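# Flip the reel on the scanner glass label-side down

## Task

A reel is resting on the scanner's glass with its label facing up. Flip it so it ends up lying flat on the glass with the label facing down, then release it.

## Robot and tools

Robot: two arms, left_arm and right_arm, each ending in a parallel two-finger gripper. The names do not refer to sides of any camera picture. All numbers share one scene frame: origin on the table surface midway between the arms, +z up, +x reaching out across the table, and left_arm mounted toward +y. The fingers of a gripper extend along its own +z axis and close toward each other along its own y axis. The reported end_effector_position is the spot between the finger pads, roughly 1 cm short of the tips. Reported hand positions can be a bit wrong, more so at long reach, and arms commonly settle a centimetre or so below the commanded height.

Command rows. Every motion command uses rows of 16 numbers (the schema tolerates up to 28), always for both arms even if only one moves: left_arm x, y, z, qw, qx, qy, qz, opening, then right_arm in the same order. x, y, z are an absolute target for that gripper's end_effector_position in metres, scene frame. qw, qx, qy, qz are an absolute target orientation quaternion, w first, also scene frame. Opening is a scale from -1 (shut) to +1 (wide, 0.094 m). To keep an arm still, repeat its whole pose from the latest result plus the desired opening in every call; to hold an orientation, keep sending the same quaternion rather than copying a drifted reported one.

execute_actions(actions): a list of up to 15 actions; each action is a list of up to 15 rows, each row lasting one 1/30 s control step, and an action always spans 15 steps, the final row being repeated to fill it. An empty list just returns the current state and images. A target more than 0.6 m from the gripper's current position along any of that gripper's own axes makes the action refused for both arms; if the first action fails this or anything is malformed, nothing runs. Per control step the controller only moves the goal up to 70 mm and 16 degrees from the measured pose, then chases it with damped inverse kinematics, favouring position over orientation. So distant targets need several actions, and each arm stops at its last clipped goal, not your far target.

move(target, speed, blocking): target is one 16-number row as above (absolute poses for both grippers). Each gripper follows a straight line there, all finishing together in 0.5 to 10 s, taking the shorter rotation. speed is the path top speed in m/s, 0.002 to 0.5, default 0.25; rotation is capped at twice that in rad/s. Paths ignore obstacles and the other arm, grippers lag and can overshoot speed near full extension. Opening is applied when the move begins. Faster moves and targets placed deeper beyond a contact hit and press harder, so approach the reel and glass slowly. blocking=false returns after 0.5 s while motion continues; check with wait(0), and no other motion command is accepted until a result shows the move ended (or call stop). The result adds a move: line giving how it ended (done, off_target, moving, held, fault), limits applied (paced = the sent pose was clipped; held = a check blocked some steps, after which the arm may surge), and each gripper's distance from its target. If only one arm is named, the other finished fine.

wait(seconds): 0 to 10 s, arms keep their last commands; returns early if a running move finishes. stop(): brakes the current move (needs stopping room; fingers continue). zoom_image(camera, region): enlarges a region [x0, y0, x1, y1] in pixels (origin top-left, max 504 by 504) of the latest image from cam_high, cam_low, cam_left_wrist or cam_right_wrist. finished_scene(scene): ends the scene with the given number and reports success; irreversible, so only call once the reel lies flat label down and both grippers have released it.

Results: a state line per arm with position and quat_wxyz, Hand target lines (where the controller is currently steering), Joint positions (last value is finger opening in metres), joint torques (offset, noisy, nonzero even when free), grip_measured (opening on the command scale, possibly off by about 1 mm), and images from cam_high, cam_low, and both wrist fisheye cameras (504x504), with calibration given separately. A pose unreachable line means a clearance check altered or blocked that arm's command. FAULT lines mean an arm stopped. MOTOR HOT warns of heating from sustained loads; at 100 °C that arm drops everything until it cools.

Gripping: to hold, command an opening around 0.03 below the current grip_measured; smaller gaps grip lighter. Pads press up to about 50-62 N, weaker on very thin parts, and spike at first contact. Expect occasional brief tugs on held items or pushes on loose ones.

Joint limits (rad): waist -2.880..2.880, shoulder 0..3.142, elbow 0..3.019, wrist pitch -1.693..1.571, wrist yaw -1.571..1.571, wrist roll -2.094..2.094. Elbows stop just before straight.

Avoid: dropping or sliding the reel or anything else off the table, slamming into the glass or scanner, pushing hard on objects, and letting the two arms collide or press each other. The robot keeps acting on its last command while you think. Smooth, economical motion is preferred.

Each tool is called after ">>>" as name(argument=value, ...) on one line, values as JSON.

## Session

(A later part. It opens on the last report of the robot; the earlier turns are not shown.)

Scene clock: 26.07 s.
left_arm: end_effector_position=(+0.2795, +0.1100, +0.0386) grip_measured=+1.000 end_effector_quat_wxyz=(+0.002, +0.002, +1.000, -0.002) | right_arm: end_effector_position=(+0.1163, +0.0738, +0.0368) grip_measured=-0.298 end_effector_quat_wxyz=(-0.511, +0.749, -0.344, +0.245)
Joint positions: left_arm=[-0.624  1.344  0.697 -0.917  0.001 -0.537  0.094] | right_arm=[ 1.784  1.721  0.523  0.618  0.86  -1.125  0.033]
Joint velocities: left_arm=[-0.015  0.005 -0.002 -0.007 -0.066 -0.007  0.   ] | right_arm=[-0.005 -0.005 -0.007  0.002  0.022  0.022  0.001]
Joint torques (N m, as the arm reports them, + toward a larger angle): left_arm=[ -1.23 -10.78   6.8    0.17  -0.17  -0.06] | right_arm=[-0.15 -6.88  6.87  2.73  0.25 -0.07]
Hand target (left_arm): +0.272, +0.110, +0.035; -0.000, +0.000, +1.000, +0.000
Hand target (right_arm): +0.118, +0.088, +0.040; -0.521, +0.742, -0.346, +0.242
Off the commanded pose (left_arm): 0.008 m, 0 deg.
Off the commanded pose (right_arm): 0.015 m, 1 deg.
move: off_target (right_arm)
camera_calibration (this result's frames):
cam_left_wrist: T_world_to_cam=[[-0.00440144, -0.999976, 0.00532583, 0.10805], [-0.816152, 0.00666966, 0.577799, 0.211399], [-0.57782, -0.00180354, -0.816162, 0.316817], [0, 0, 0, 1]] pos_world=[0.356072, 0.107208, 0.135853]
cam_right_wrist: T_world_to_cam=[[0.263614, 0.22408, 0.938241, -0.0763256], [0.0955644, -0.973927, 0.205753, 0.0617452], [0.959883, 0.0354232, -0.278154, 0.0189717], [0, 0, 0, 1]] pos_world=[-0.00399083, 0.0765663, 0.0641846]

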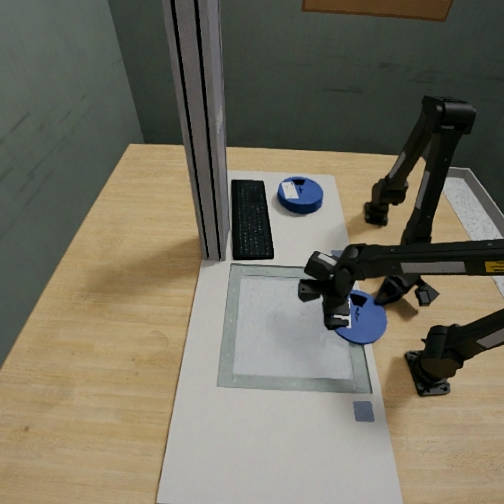

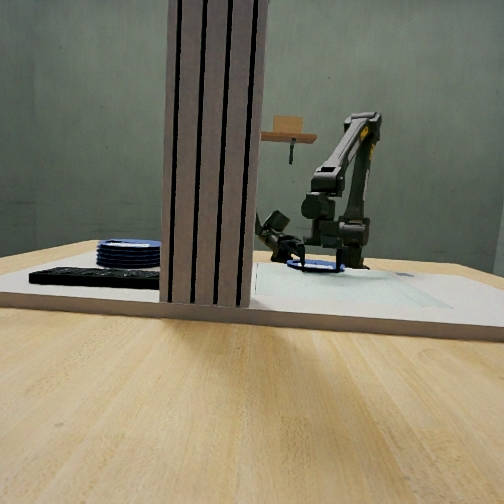

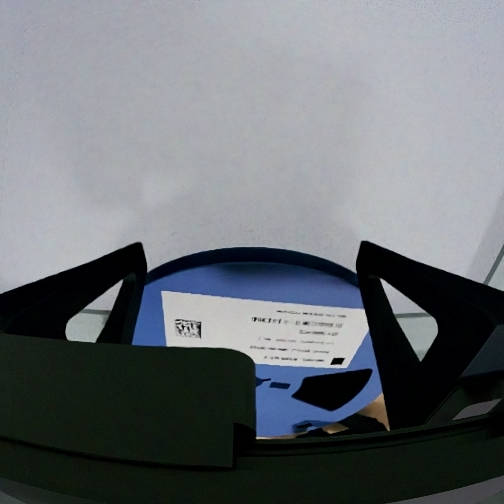

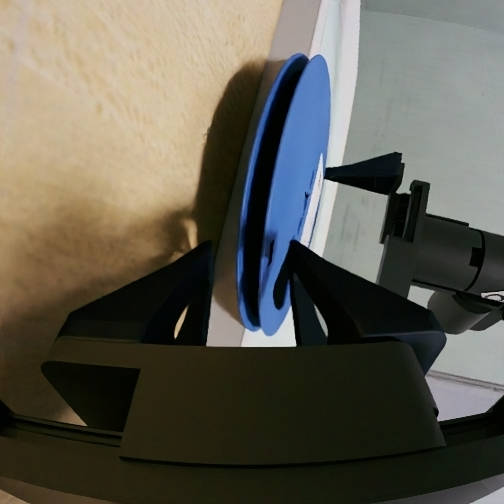

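>>> move(target=[0.272,0.11,0.035,0,0,1,0,1, 0.137,0.106,0.038,0.52,-0.742,0.346,-0.242,-0.3], speed=0.04)

>>> zoom_image(camera="cam_high", region=[300, 200, 480, 380])

Scene clock: 27.70 s.
left_arm: end_effector_position=(+0.2795, +0.1100, +0.0386) grip_measured=+1.000 end_effector_quat_wxyz=(+0.002, +0.002, +1.000, -0.002) | right_arm: end_effector_position=(+0.1338, +0.0924, +0.0352) grip_measured=-0.298 end_effector_quat_wxyz=(-0.511, +0.749, -0.344, +0.244)
Joint positions: left_arm=[-0.624  1.344  0.697 -0.917  0.001 -0.537  0.094] | right_arm=[ 1.732  1.757  0.568  0.637  0.815 -1.165  0.033]
Joint velocities: left_arm=[-0.005 -0.015  0.002 -0.012  0.066 -0.037  0.   ] | right_arm=[-0.005 -0.015 -0.002  0.022 -0.022 -0.007  0.001]
Joint torques (N m, as the arm reports them, + toward a larger angle): left_arm=[ -1.25 -10.9    6.78   0.15  -0.17  -0.07] | right_arm=[-0.53 -7.56  7.03  2.84  0.22 -0.02]
Hand target (left_arm): +0.272, +0.110, +0.035; -0.000, +0.000, +1.000, +0.000
Hand target (right_arm): +0.137, +0.106, +0.038; -0.520, +0.742, -0.346, +0.242
Off the commanded pose (left_arm): 0.008 m, 0 deg.
Off the commanded pose (right_arm): 0.014 m, 1 deg.
move: off_target (right_arm)
camera_calibration (this result's frames):
cam_left_wrist: T_world_to_cam=[[-0.00440144, -0.999976, 0.00532583, 0.10805], [-0.816152, 0.00666966, 0.577799, 0.211399], [-0.57782, -0.00180354, -0.816162, 0.316817], [0, 0, 0, 1]] pos_world=[0.356072, 0.107208, 0.135853]
cam_right_wrist: T_world_to_cam=[[0.265517, 0.223797, 0.937771, -0.0837535], [0.0965234, -0.973969, 0.205106, 0.0783832], [0.959262, 0.0360576, -0.280207, 0.00120905], [0, 0, 0, 1]] pos_world=[0.0135124, 0.095043, 0.0628035]

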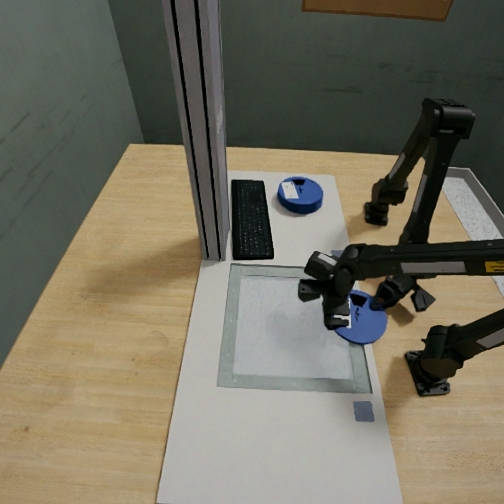

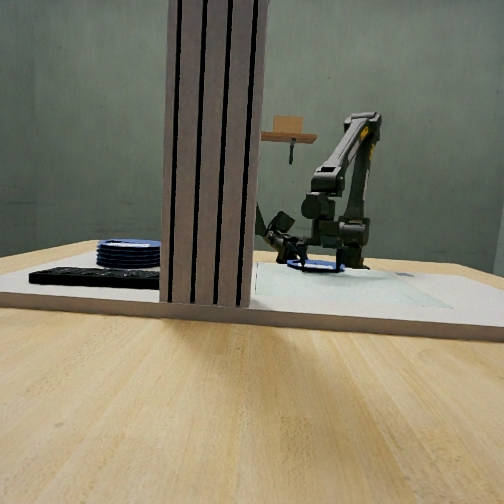

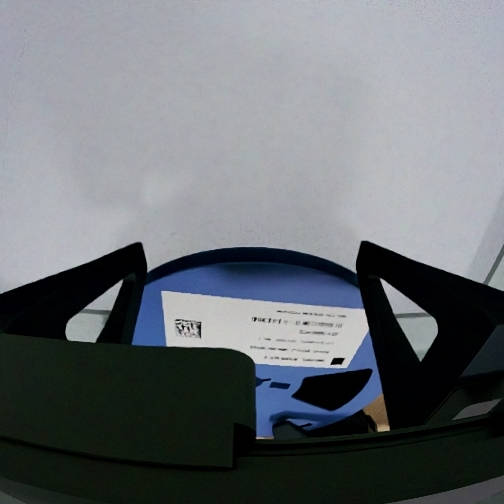

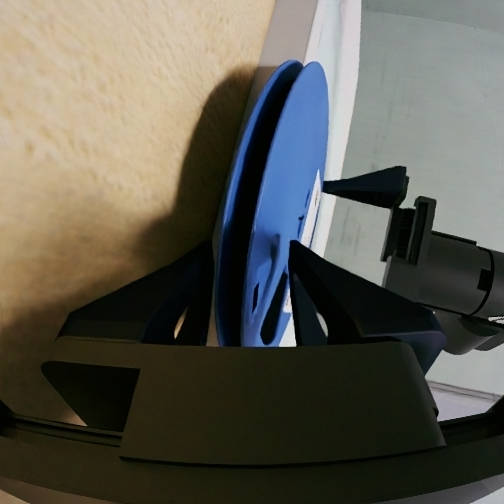

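Region (300, 200, 480, 380) of cam_high's 504x504 image, scaled by 2.800, with more detail than that image has.

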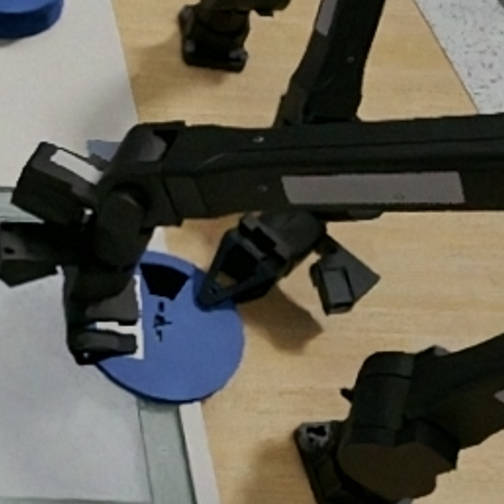

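>>> move(target=[0.272,0.11,0.035,0,0,1,0,1, 0.142,0.11,0.082,0.552,-0.719,0.335,-0.257,-0.4], speed=0.04)

>>> zoom_image(camera="cam_high", region=[300, 200, 480, 380])

Scene clock: 29.67 s.
left_arm: end_effector_position=(+0.2795, +0.1100, +0.0386) grip_measured=+1.000 end_effector_quat_wxyz=(+0.003, +0.002, +1.000, -0.002) | right_arm: end_effector_position=(+0.1363, +0.0967, +0.0559) grip_measured=-0.398 end_effector_quat_wxyz=(-0.526, +0.741, -0.325, +0.263)
Joint positions: left_arm=[-0.624  1.344  0.697 -0.917  0.001 -0.537  0.094] | right_arm=[ 1.732  1.731  0.568  0.686  0.837 -1.255  0.028]
Joint velocities: left_arm=[ 0.005  0.015  0.012 -0.002 -0.037 -0.066  0.   ] | right_arm=[-0.015  0.005 -0.007 -0.027 -0.066 -0.11  -0.   ]
Joint torques (N m, as the arm reports them, + toward a larger angle): left_arm=[ -1.27 -10.72   6.78   0.16  -0.14  -0.06] | right_arm=[ -0.62 -11.23   6.7    3.08   0.46  -0.04]
Hand target (left_arm): +0.272, +0.110, +0.035; -0.000, +0.000, +1.000, -0.000
Hand target (right_arm): +0.142, +0.109, +0.082; -0.552, +0.719, -0.335, +0.258
Off the commanded pose (left_arm): 0.008 m, 0 deg.
Off the commanded pose (right_arm): 0.030 m, 4 deg.
move: off_target (right_arm)
camera_calibration (this result's frames):
cam_left_wrist: T_world_to_cam=[[-0.00439999, -0.999978, 0.004998, 0.108118], [-0.816266, 0.00647875, 0.57764, 0.211485], [-0.57766, -0.00153808, -0.816276, 0.316767], [0, 0, 0, 1]] pos_world=[0.356087, 0.107233, 0.135867]
cam_right_wrist: T_world_to_cam=[[0.202464, 0.218479, 0.954607, -0.0966365], [0.094041, -0.974628, 0.203116, 0.0785915], [0.974764, 0.0486485, -0.217873, -0.0023508], [0, 0, 0, 1]] pos_world=[0.014466, 0.0978249, 0.0757746]

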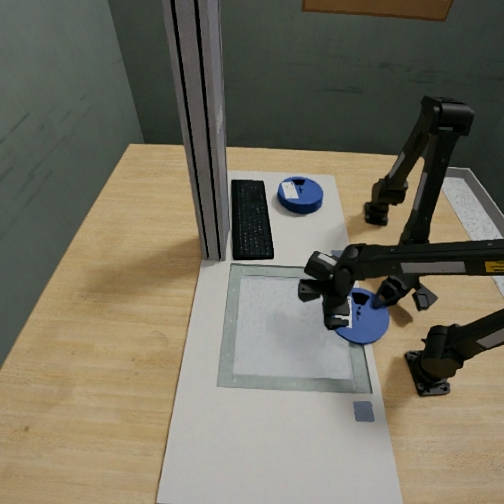

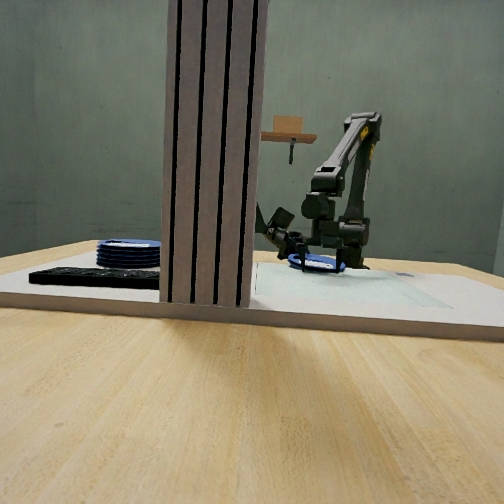

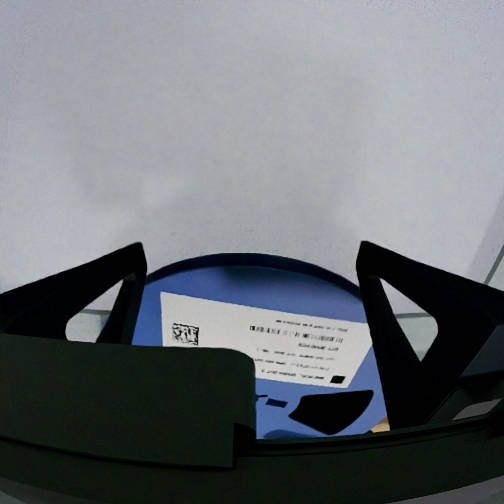

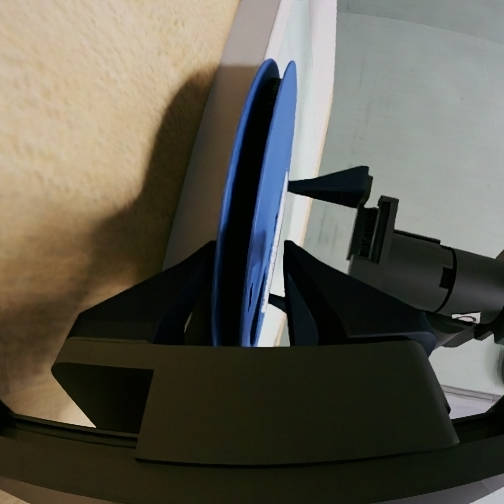

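Region (300, 200, 480, 380) of cam_high's 504x504 image, scaled by 2.800, with more detail than that image has.

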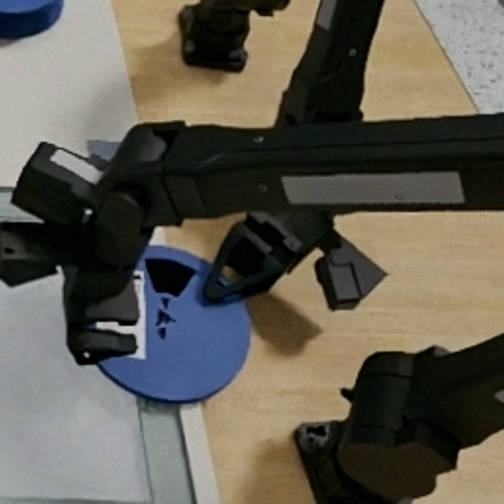

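>>> move(target=[0.31,0.11,0.06,0,0,1,0,1, 0.146,0.114,0.09,0.583,-0.694,0.324,-0.272,-0.55], speed=0.04)

>>> move(target=[0.33,0.2,0.14,0,0,1,0,1, 0.146,0.114,0.09,0.583,-0.694,0.324,-0.272,-0.8], speed=0.15)

Scene clock: 32.10 s.
left_arm: end_effector_position=(+0.2928, +0.1148, +0.0526) grip_measured=+1.000 end_effector_quat_wxyz=(-0.006, -0.002, +1.000, +0.003) | right_arm: end_effector_position=(+0.1410, +0.1065, +0.0869) grip_measured=-0.548 end_effector_quat_wxyz=(-0.576, +0.702, -0.320, +0.270)
Joint positions: left_arm=[-0.59   1.355  0.752 -0.982  0.001 -0.511  0.094] | right_arm=[ 1.727  1.736  0.568  0.871  0.857 -1.355  0.021]
Joint velocities: left_arm=[ 0.005 -0.015 -0.007 -0.017  0.037 -0.007  0.   ] | right_arm=[-0.005 -0.005  0.012 -0.007 -0.007 -0.051 -0.   ]
Joint torques (N m, as the arm reports them, + toward a larger angle): left_arm=[ 0.56 -8.99 12.29 -0.47 -0.17  0.25] | right_arm=[-0.57 -7.86  6.47  3.18  0.35 -0.09]
Hand target (left_arm): +0.310, +0.110, +0.060; +0.001, -0.000, +1.000, -0.000
Hand target (right_arm): +0.146, +0.114, +0.090; -0.583, +0.694, -0.324, +0.273
Off the commanded pose (left_arm): 0.019 m, 1 deg.
Off the commanded pose (right_arm): 0.010 m, 1 deg.
move: off_target (left_arm)
camera_calibration (this result's frames):
cam_left_wrist: T_world_to_cam=[[0.00437248, -0.999978, -0.00502221, 0.110822], [-0.806016, -0.00649687, 0.591858, 0.211947], [-0.591878, 0.0014601, -0.806026, 0.339182], [0, 0, 0, 1]] pos_world=[0.371102, 0.111701, 0.148504]
cam_right_wrist: T_world_to_cam=[[0.137303, 0.114954, 0.983836, -0.111678], [0.084567, -0.990977, 0.103986, 0.0931331], [0.986913, 0.0689225, -0.145785, -0.0107659], [0, 0, 0, 1]] pos_world=[0.0180827, 0.105873, 0.0986183]

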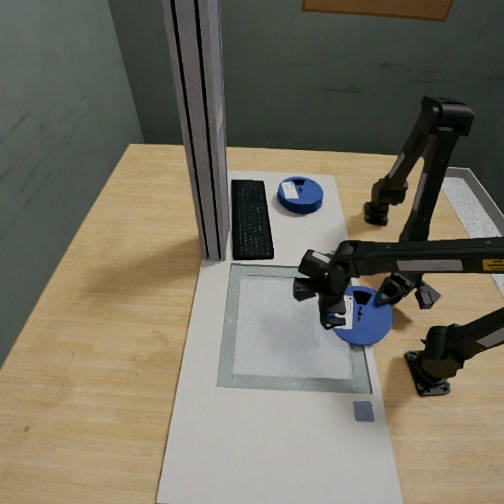

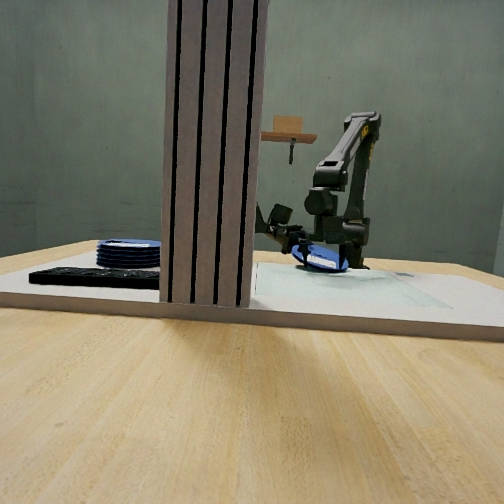

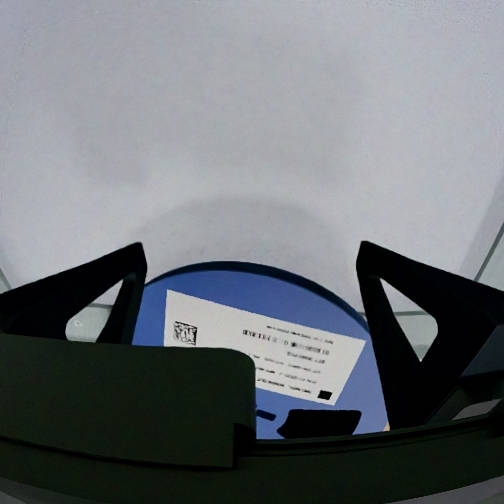

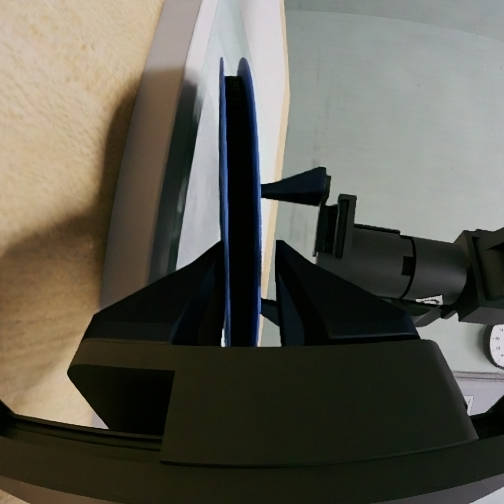

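Scene clock: 33.47 s.
left_arm: end_effector_position=(+0.3160, +0.2014, +0.1227) grip_measured=+1.000 end_effector_quat_wxyz=(-0.017, -0.005, +1.000, +0.006) | right_arm: end_effector_position=(+0.1414, +0.1055, +0.0846) grip_measured=-0.784 end_effector_quat_wxyz=(-0.574, +0.704, -0.319, +0.271)
Joint positions: left_arm=[-0.307  1.241  0.859 -1.225 -0.004 -0.235  0.094] | right_arm=[ 1.725  1.739  0.566  0.87   0.856 -1.354  0.01 ]
Joint velocities: left_arm=[ 0.005 -0.005 -0.017 -0.017  0.037  0.066  0.   ] | right_arm=[ 0.005 -0.015  0.002  0.007  0.022 -0.037  0.   ]
Joint torques (N m, as the arm reports them, + toward a larger angle): left_arm=[  0.37 -10.03  13.27  -0.56   0.01   0.25] | right_arm=[-0.42 -7.98  6.56  3.17  0.36 -0.03]
Hand target (left_arm): +0.331, +0.199, +0.140; +0.002, +0.000, +1.000, +0.000
Hand target (right_arm): +0.146, +0.114, +0.090; -0.582, +0.694, -0.324, +0.272
Off the commanded pose (left_arm): 0.022 m, 2 deg.
Off the commanded pose (right_arm): 0.011 m, 2 deg.
move: off_target (left_arm, right_arm)
camera_calibration (this result's frames):
cam_left_wrist: T_world_to_cam=[[0.0106177, -0.999877, -0.0115392, 0.196505], [-0.792572, -0.0154513, 0.609583, 0.185024], [-0.609686, 0.00267324, -0.792638, 0.413063], [0, 0, 0, 1]] pos_world=[0.396397, 0.198235, 0.21689]
cam_right_wrist: T_world_to_cam=[[0.137885, 0.120339, 0.98311, -0.109966], [0.0848707, -0.990376, 0.109325, 0.0917433], [0.986805, 0.0683629, -0.146772, -0.0112517], [0, 0, 0, 1]] pos_world=[0.0184796, 0.104863, 0.0964276]

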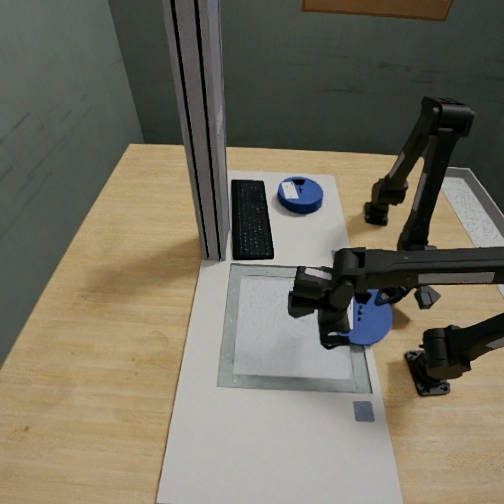

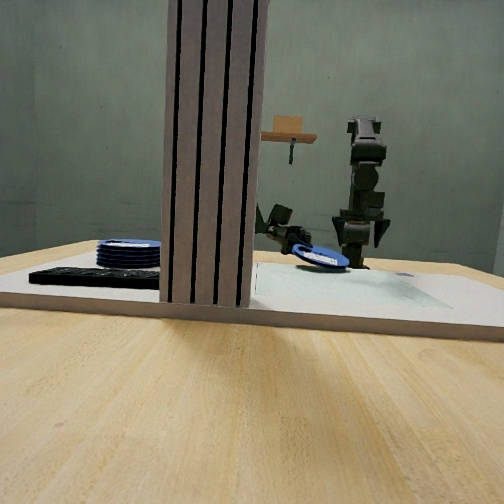

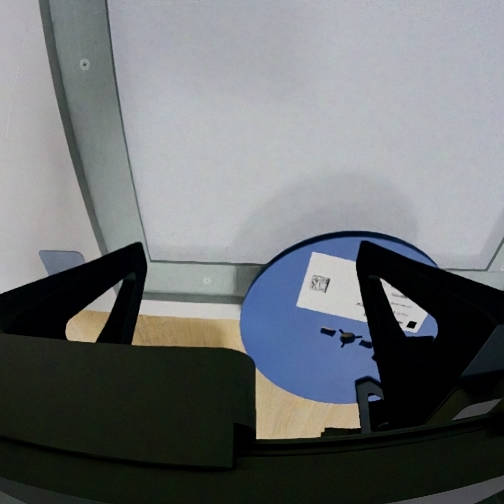

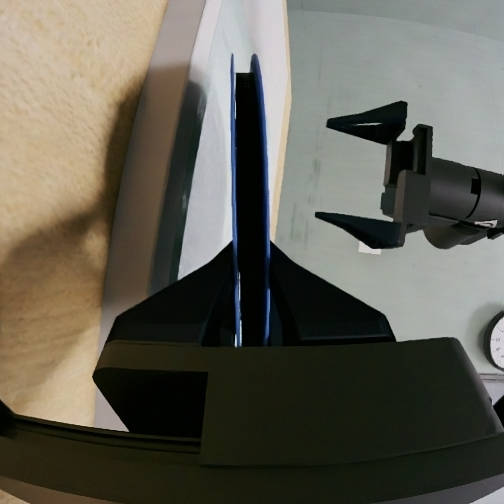

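>>> move(target=[0.25,0.52,0.2,0,0,1,0,1, 0.146,0.114,0.11,0.583,-0.694,0.324,-0.272,-0.82], speed=0.3)

>>> move(target=[0.25,0.52,0.2,0,0,1,0,1, 0.18,0.09,0.2,0.583,-0.694,0.324,-0.272,-0.82], speed=0.15)

>>> move(target=[0.25,0.52,0.2,0,0,1,0,1, 0.18,0.09,0.21,0.604,-0.262,0.72,0.22,-0.82], speed=0.4)

Scene clock: 35.83 s.
left_arm: end_effector_position=(+0.2448, +0.5119, +0.1868) grip_measured=+1.000 end_effector_quat_wxyz=(-0.004, -0.009, +1.000, -0.004) | right_arm: end_effector_position=(+0.1414, +0.1035, +0.0868) grip_measured=-0.789 end_effector_quat_wxyz=(-0.568, +0.709, -0.317, +0.274)
Joint positions: left_arm=[ 0.729  1.239  1.033 -1.375 -0.     0.793  0.094] | right_arm=[ 1.725  1.719  0.564  0.837  0.856 -1.355  0.01 ]
Joint velocities: left_arm=[-0.005 -0.005  0.027 -0.002 -0.066  0.051  0.   ] | right_arm=[ 0.005  0.005 -0.012  0.042 -0.007 -0.022 -0.   ]
Joint torques (N m, as the arm reports them, + toward a larger angle): left_arm=[-0.43 -9.57 13.98 -0.52  0.14  0.23] | right_arm=[ -0.4  -12.     7.05   1.53   0.37  -0.05]
Hand target (left_arm): +0.255, +0.521, +0.200; +0.006, +0.000, +1.000, +0.004
Hand target (right_arm): +0.146, +0.113, +0.110; -0.583, +0.693, -0.324, +0.272
Off the commanded pose (left_arm): 0.016 m, 1 deg.
Off the commanded pose (right_arm): 0.026 m, 3 deg.
move: off_target (left_arm, right_arm)
camera_calibration (this result's frames):
cam_left_wrist: T_world_to_cam=[[0.0185348, -0.999798, 0.00780319, 0.502818], [-0.8089, -0.0104078, 0.587854, 0.0998725], [-0.587654, -0.0172078, -0.808929, 0.427468], [0, 0, 0, 1]] pos_world=[0.322671, 0.511112, 0.283157]
cam_right_wrist: T_world_to_cam=[[0.137202, 0.136655, 0.981071, -0.113325], [0.0849424, -0.988413, 0.125798, 0.0879127], [0.986894, 0.0660749, -0.14722, -0.0105528], [0, 0, 0, 1]] pos_world=[0.0184954, 0.103078, 0.098567]

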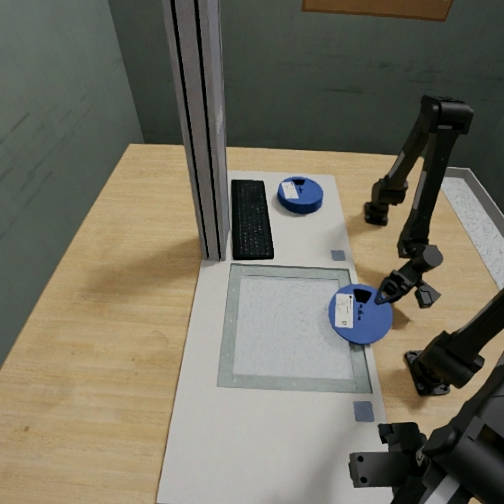

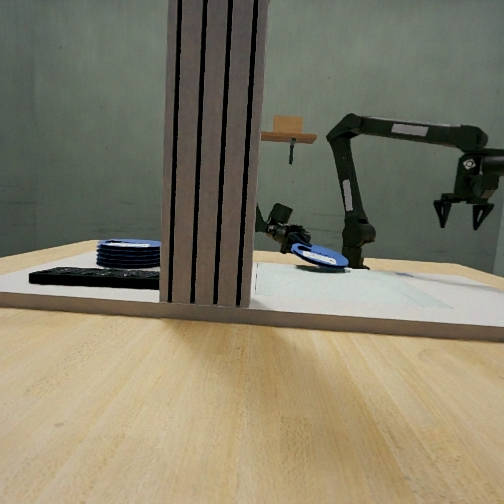

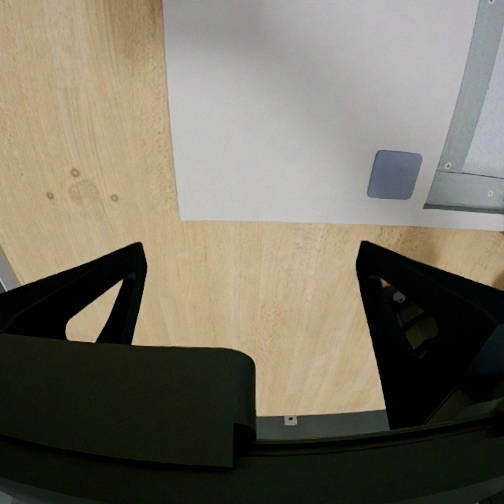

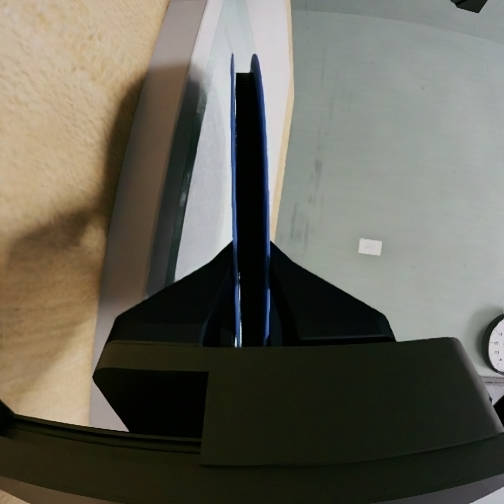

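Scene clock: 37.00 s.
left_arm: end_effector_position=(+0.2423, +0.5092, +0.1869) grip_measured=+1.000 end_effector_quat_wxyz=(-0.009, -0.005, +1.000, -0.009) | right_arm: end_effector_position=(+0.1765, +0.0768, +0.1737) grip_measured=-0.789 end_effector_quat_wxyz=(-0.565, +0.709, -0.320, +0.275)
Joint positions: left_arm=[ 0.729  1.239  1.033 -1.39  -0.     0.802  0.094] | right_arm=[ 1.626  1.385  0.548  0.541  0.767 -1.391  0.01 ]
Joint velocities: left_arm=[-0.005 -0.005 -0.002  0.017 -0.095  0.022  0.   ] | right_arm=[-0.015  0.005 -0.002  0.012 -0.051  0.022  0.   ]
Joint torques (N m, as the arm reports them, + toward a larger angle): left_arm=[ 0.05 -9.69 13.66 -0.56  0.02  0.24] | right_arm=[-0.36 -8.5  10.83  1.48  0.2  -0.06]
Hand target (left_arm): +0.250, +0.520, +0.200; +0.000, -0.000, +1.000, +0.000
Hand target (right_arm): +0.180, +0.089, +0.201; -0.583, +0.694, -0.324, +0.272
Off the commanded pose (left_arm): 0.019 m, 2 deg.
Off the commanded pose (right_arm): 0.030 m, 3 deg.
move: off_target (left_arm, right_arm)
camera_calibration (this result's frames):
cam_left_wrist: T_world_to_cam=[[0.00989734, -0.999779, 0.0185632, 0.500284], [-0.802937, 0.00311843, 0.596055, 0.087904], [-0.595981, -0.0208044, -0.802729, 0.428689], [0, 0, 0, 1]] pos_world=[0.321121, 0.508817, 0.282438]
cam_right_wrist: T_world_to_cam=[[0.141819, 0.138715, 0.980125, -0.200554], [0.0784119, -0.988596, 0.128568, 0.0483501], [0.986782, 0.0586201, -0.151078, -0.0294031], [0, 0, 0, 1]] pos_world=[0.0536655, 0.0773422, 0.18591]

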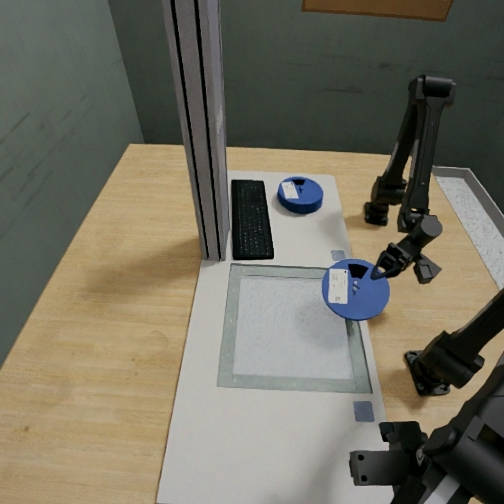

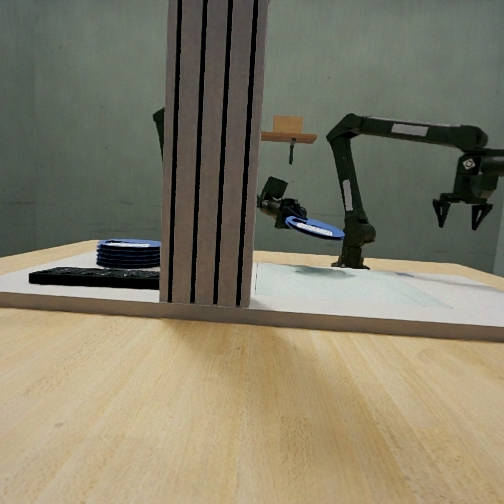

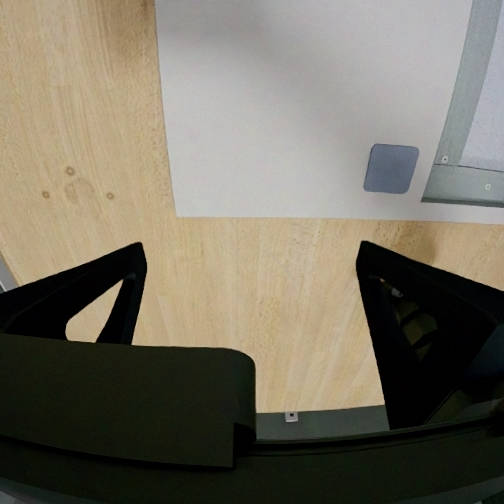

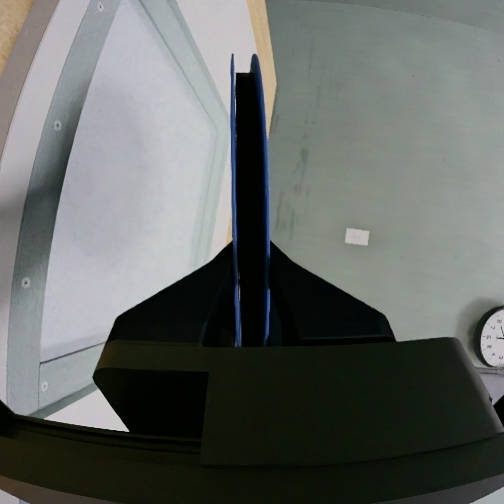

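Scene clock: 39.67 s.
left_arm: end_effector_position=(+0.2423, +0.5092, +0.1869) grip_measured=+1.000 end_effector_quat_wxyz=(-0.009, -0.005, +1.000, -0.009) | right_arm: end_effector_position=(+0.1798, +0.0701, +0.1699) grip_measured=-0.789 end_effector_quat_wxyz=(+0.591, -0.291, +0.729, +0.186)
Joint positions: left_arm=[ 0.729  1.239  1.033 -1.39  -0.     0.803  0.094] | right_arm=[1.616 1.368 0.54  0.501 0.762 0.156 0.01 ]
Joint velocities: left_arm=[-0.015  0.005  0.017  0.007 -0.037  0.051  0.   ] | right_arm=[-0.015  0.005 -0.012 -0.002 -0.022 -0.037  0.   ]
Joint torques (N m, as the arm reports them, + toward a larger angle): left_arm=[ 0.01 -9.66 13.65 -0.54  0.02  0.26] | right_arm=[ 0.51 -9.38 12.02  1.57  0.43  0.09]
Hand target (left_arm): +0.250, +0.520, +0.200; +0.000, +0.000, +1.000, +0.000
Hand target (right_arm): +0.179, +0.087, +0.211; +0.604, -0.262, +0.720, +0.220
Off the commanded pose (left_arm): 0.019 m, 2 deg.
Off the commanded pose (right_arm): 0.045 m, 5 deg.
move: off_target (left_arm, right_arm)
camera_calibration (this result's frames):
cam_left_wrist: T_world_to_cam=[[0.00913454, -0.999786, 0.0185768, 0.500469], [-0.802943, 0.00373887, 0.596044, 0.0875915], [-0.595986, -0.0203607, -0.802737, 0.428466], [0, 0, 0, 1]] pos_world=[0.321119, 0.508759, 0.28244]
cam_right_wrist: T_world_to_cam=[[0.632996, -0.771588, 0.0629949, -0.0650359], [-0.560487, -0.5129, -0.650222, 0.255721], [0.534013, 0.37628, -0.757128, 0.129244], [0, 0, 0, 1]] pos_world=[0.115478, 0.0323461, 0.268227]

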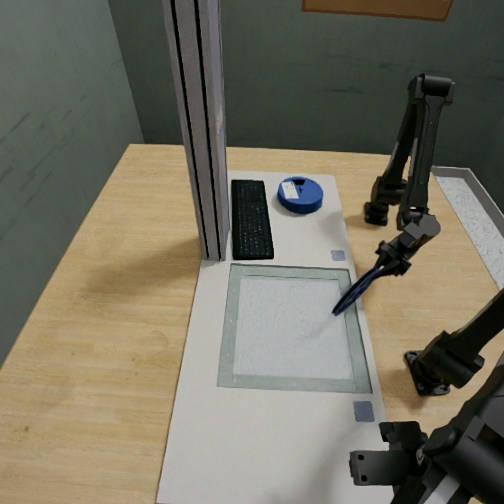

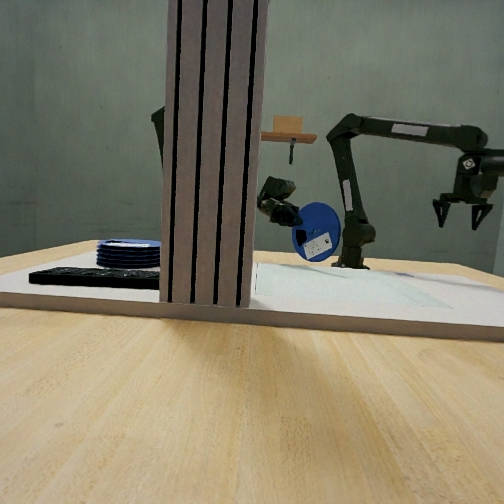

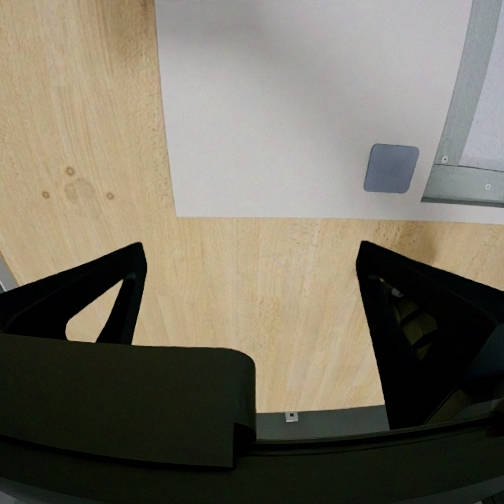

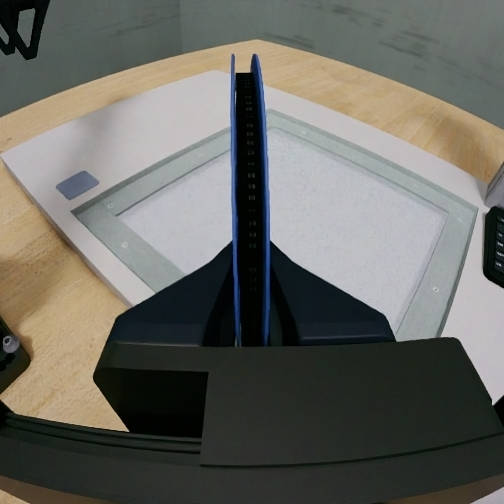

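>>> move(target=[0.25,0.52,0.2,0,0,1,0,1, 0.28,0.09,0.2,0.215,0.266,0.73,0.591,-0.82], speed=0.4)

>>> move(target=[0.25,0.52,0.2,0,0,1,0,1, 0.34,0.10,0.105,0.215,0.266,0.73,0.591,-0.82], speed=0.1)

>>> zoom_image(camera="cam_low", region=[250, 180, 410, 310])

Scene clock: 43.00 s.
left_arm: end_effector_position=(+0.2423, +0.5092, +0.1869) grip_measured=+1.000 end_effector_quat_wxyz=(-0.009, -0.005, +1.000, -0.009) | right_arm: end_effector_position=(+0.2672, +0.0684, +0.1687) grip_measured=-0.790 end_effector_quat_wxyz=(+0.214, +0.259, +0.758, +0.559)
Joint positions: left_arm=[ 0.729  1.239  1.033 -1.39  -0.     0.803  0.094] | right_arm=[1.286 1.371 0.563 0.512 0.257 1.612 0.01 ]
Joint velocities: left_arm=[-0.005 -0.005  0.007 -0.027  0.022 -0.022  0.   ] | right_arm=[-0.005 -0.005  0.002 -0.017  0.022 -0.022  0.   ]
Joint torques (N m, as the arm reports them, + toward a larger angle): left_arm=[ 0.16 -9.66 13.66 -0.55  0.03  0.26] | right_arm=[-0.33 -6.21 12.25  3.6   0.28  0.05]
Hand target (left_arm): +0.250, +0.520, +0.200; +0.000, +0.000, +1.000, +0.000
Hand target (right_arm): +0.279, +0.087, +0.201; +0.215, +0.265, +0.730, +0.592
Off the commanded pose (left_arm): 0.019 m, 2 deg.
Off the commanded pose (right_arm): 0.040 m, 5 deg.
move: off_target (left_arm, right_arm)
camera_calibration (this result's frames):
cam_left_wrist: T_world_to_cam=[[0.00913454, -0.999786, 0.0185768, 0.500469], [-0.802943, 0.00373887, 0.596044, 0.0875915], [-0.595986, -0.0203607, -0.802737, 0.428466], [0, 0, 0, 1]] pos_world=[0.321119, 0.508759, 0.28244]
cam_right_wrist: T_world_to_cam=[[-0.170783, -0.24099, -0.955383, 0.228701], [-0.984339, 0.0847388, 0.154584, 0.239706], [0.0437047, 0.966821, -0.251688, 0.0876952], [0, 0, 0, 1]] pos_world=[0.271177, -0.0499834, 0.203514]

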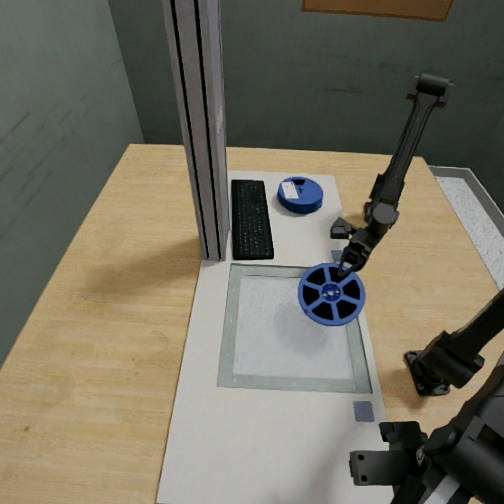

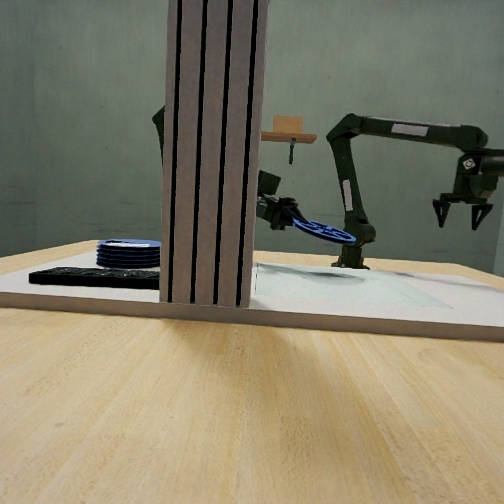

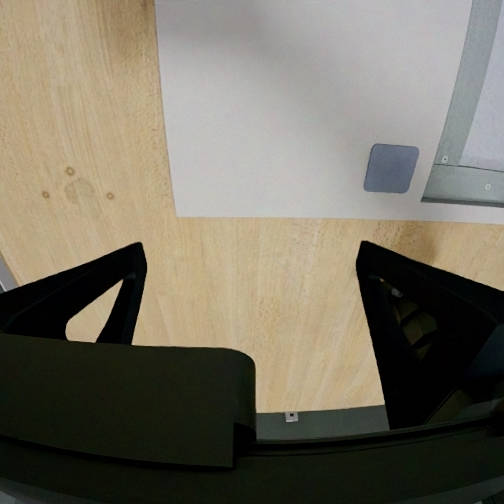

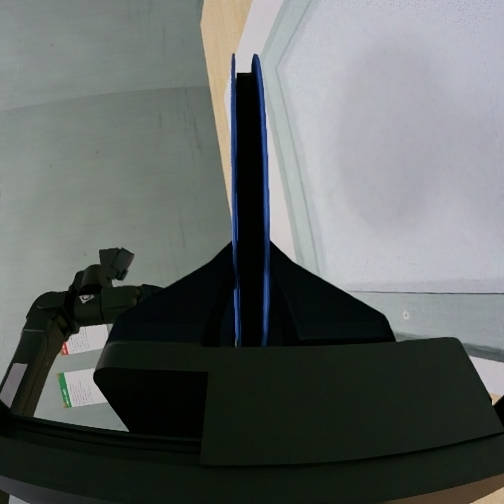

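Scene clock: 44.37 s.
left_arm: end_effector_position=(+0.2423, +0.5092, +0.1869) grip_measured=+1.000 end_effector_quat_wxyz=(-0.009, -0.005, +1.000, -0.009) | right_arm: end_effector_position=(+0.3264, +0.0837, +0.0819) grip_measured=-0.790 end_effector_quat_wxyz=(+0.206, +0.272, +0.752, +0.564)
Joint positions: left_arm=[ 0.729  1.239  1.033 -1.39  -0.     0.803  0.094] | right_arm=[1.165 1.732 0.618 0.829 0.144 1.609 0.01 ]
Joint velocities: left_arm=[-0.015  0.005 -0.012 -0.007 -0.022 -0.051  0.   ] | right_arm=[-0.005  0.005 -0.002  0.012  0.022  0.022 -0.   ]
Joint torques (N m, as the arm reports them, + toward a larger angle): left_arm=[ 0.14 -9.65 13.67 -0.57  0.02  0.26] | right_arm=[-0.01 -9.22  8.9   3.59  0.05 -0.17]
Hand target (left_arm): +0.250, +0.520, +0.200; +0.000, +0.000, +1.000, +0.000
Hand target (right_arm): +0.339, +0.099, +0.105; +0.216, +0.266, +0.730, +0.591
Off the commanded pose (left_arm): 0.019 m, 2 deg.
Off the commanded pose (right_arm): 0.031 m, 4 deg.
move: off_target (left_arm, right_arm)
camera_calibration (this result's frames):
cam_left_wrist: T_world_to_cam=[[0.00913454, -0.999786, 0.0185768, 0.500469], [-0.802943, 0.00373887, 0.596044, 0.0875915], [-0.595986, -0.0203607, -0.802737, 0.428466], [0, 0, 0, 1]] pos_world=[0.321119, 0.508759, 0.28244]
cam_right_wrist: T_world_to_cam=[[-0.193657, -0.216433, -0.956898, 0.165132], [-0.979805, 0.0921654, 0.177447, 0.30614], [0.0497876, 0.971937, -0.22991, 0.0442339], [0, 0, 0, 1]] pos_world=[0.329734, -0.0354681, 0.113861]

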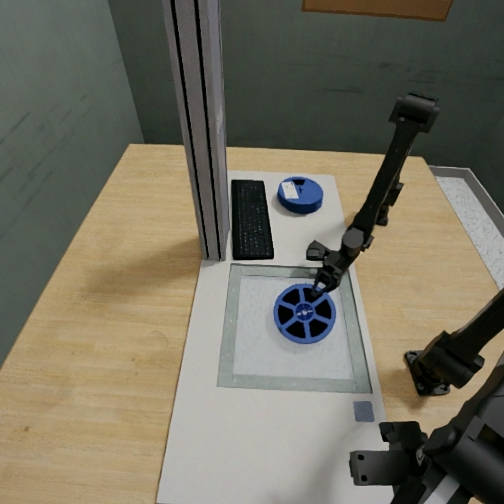

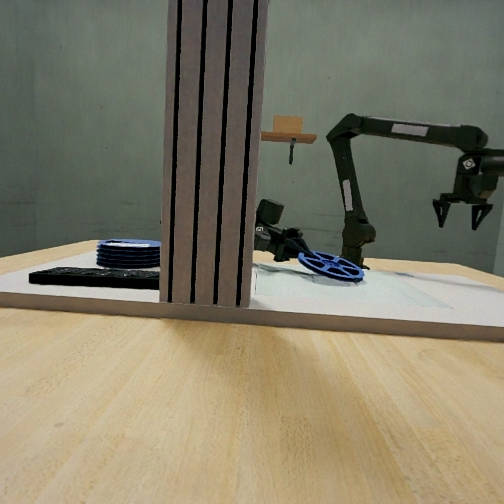

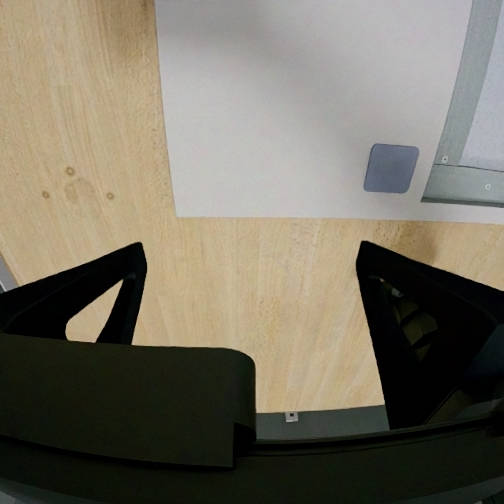

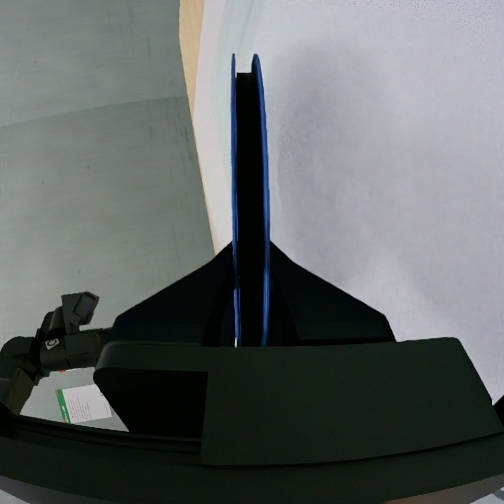

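Region (250, 180, 410, 310) of cam_low's 504x504 image, scaled by 3.150, with more detail than that image has; it fills the top 410 rows of this view, and the rest is white.

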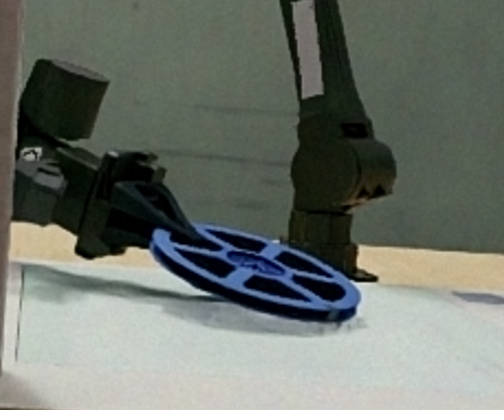

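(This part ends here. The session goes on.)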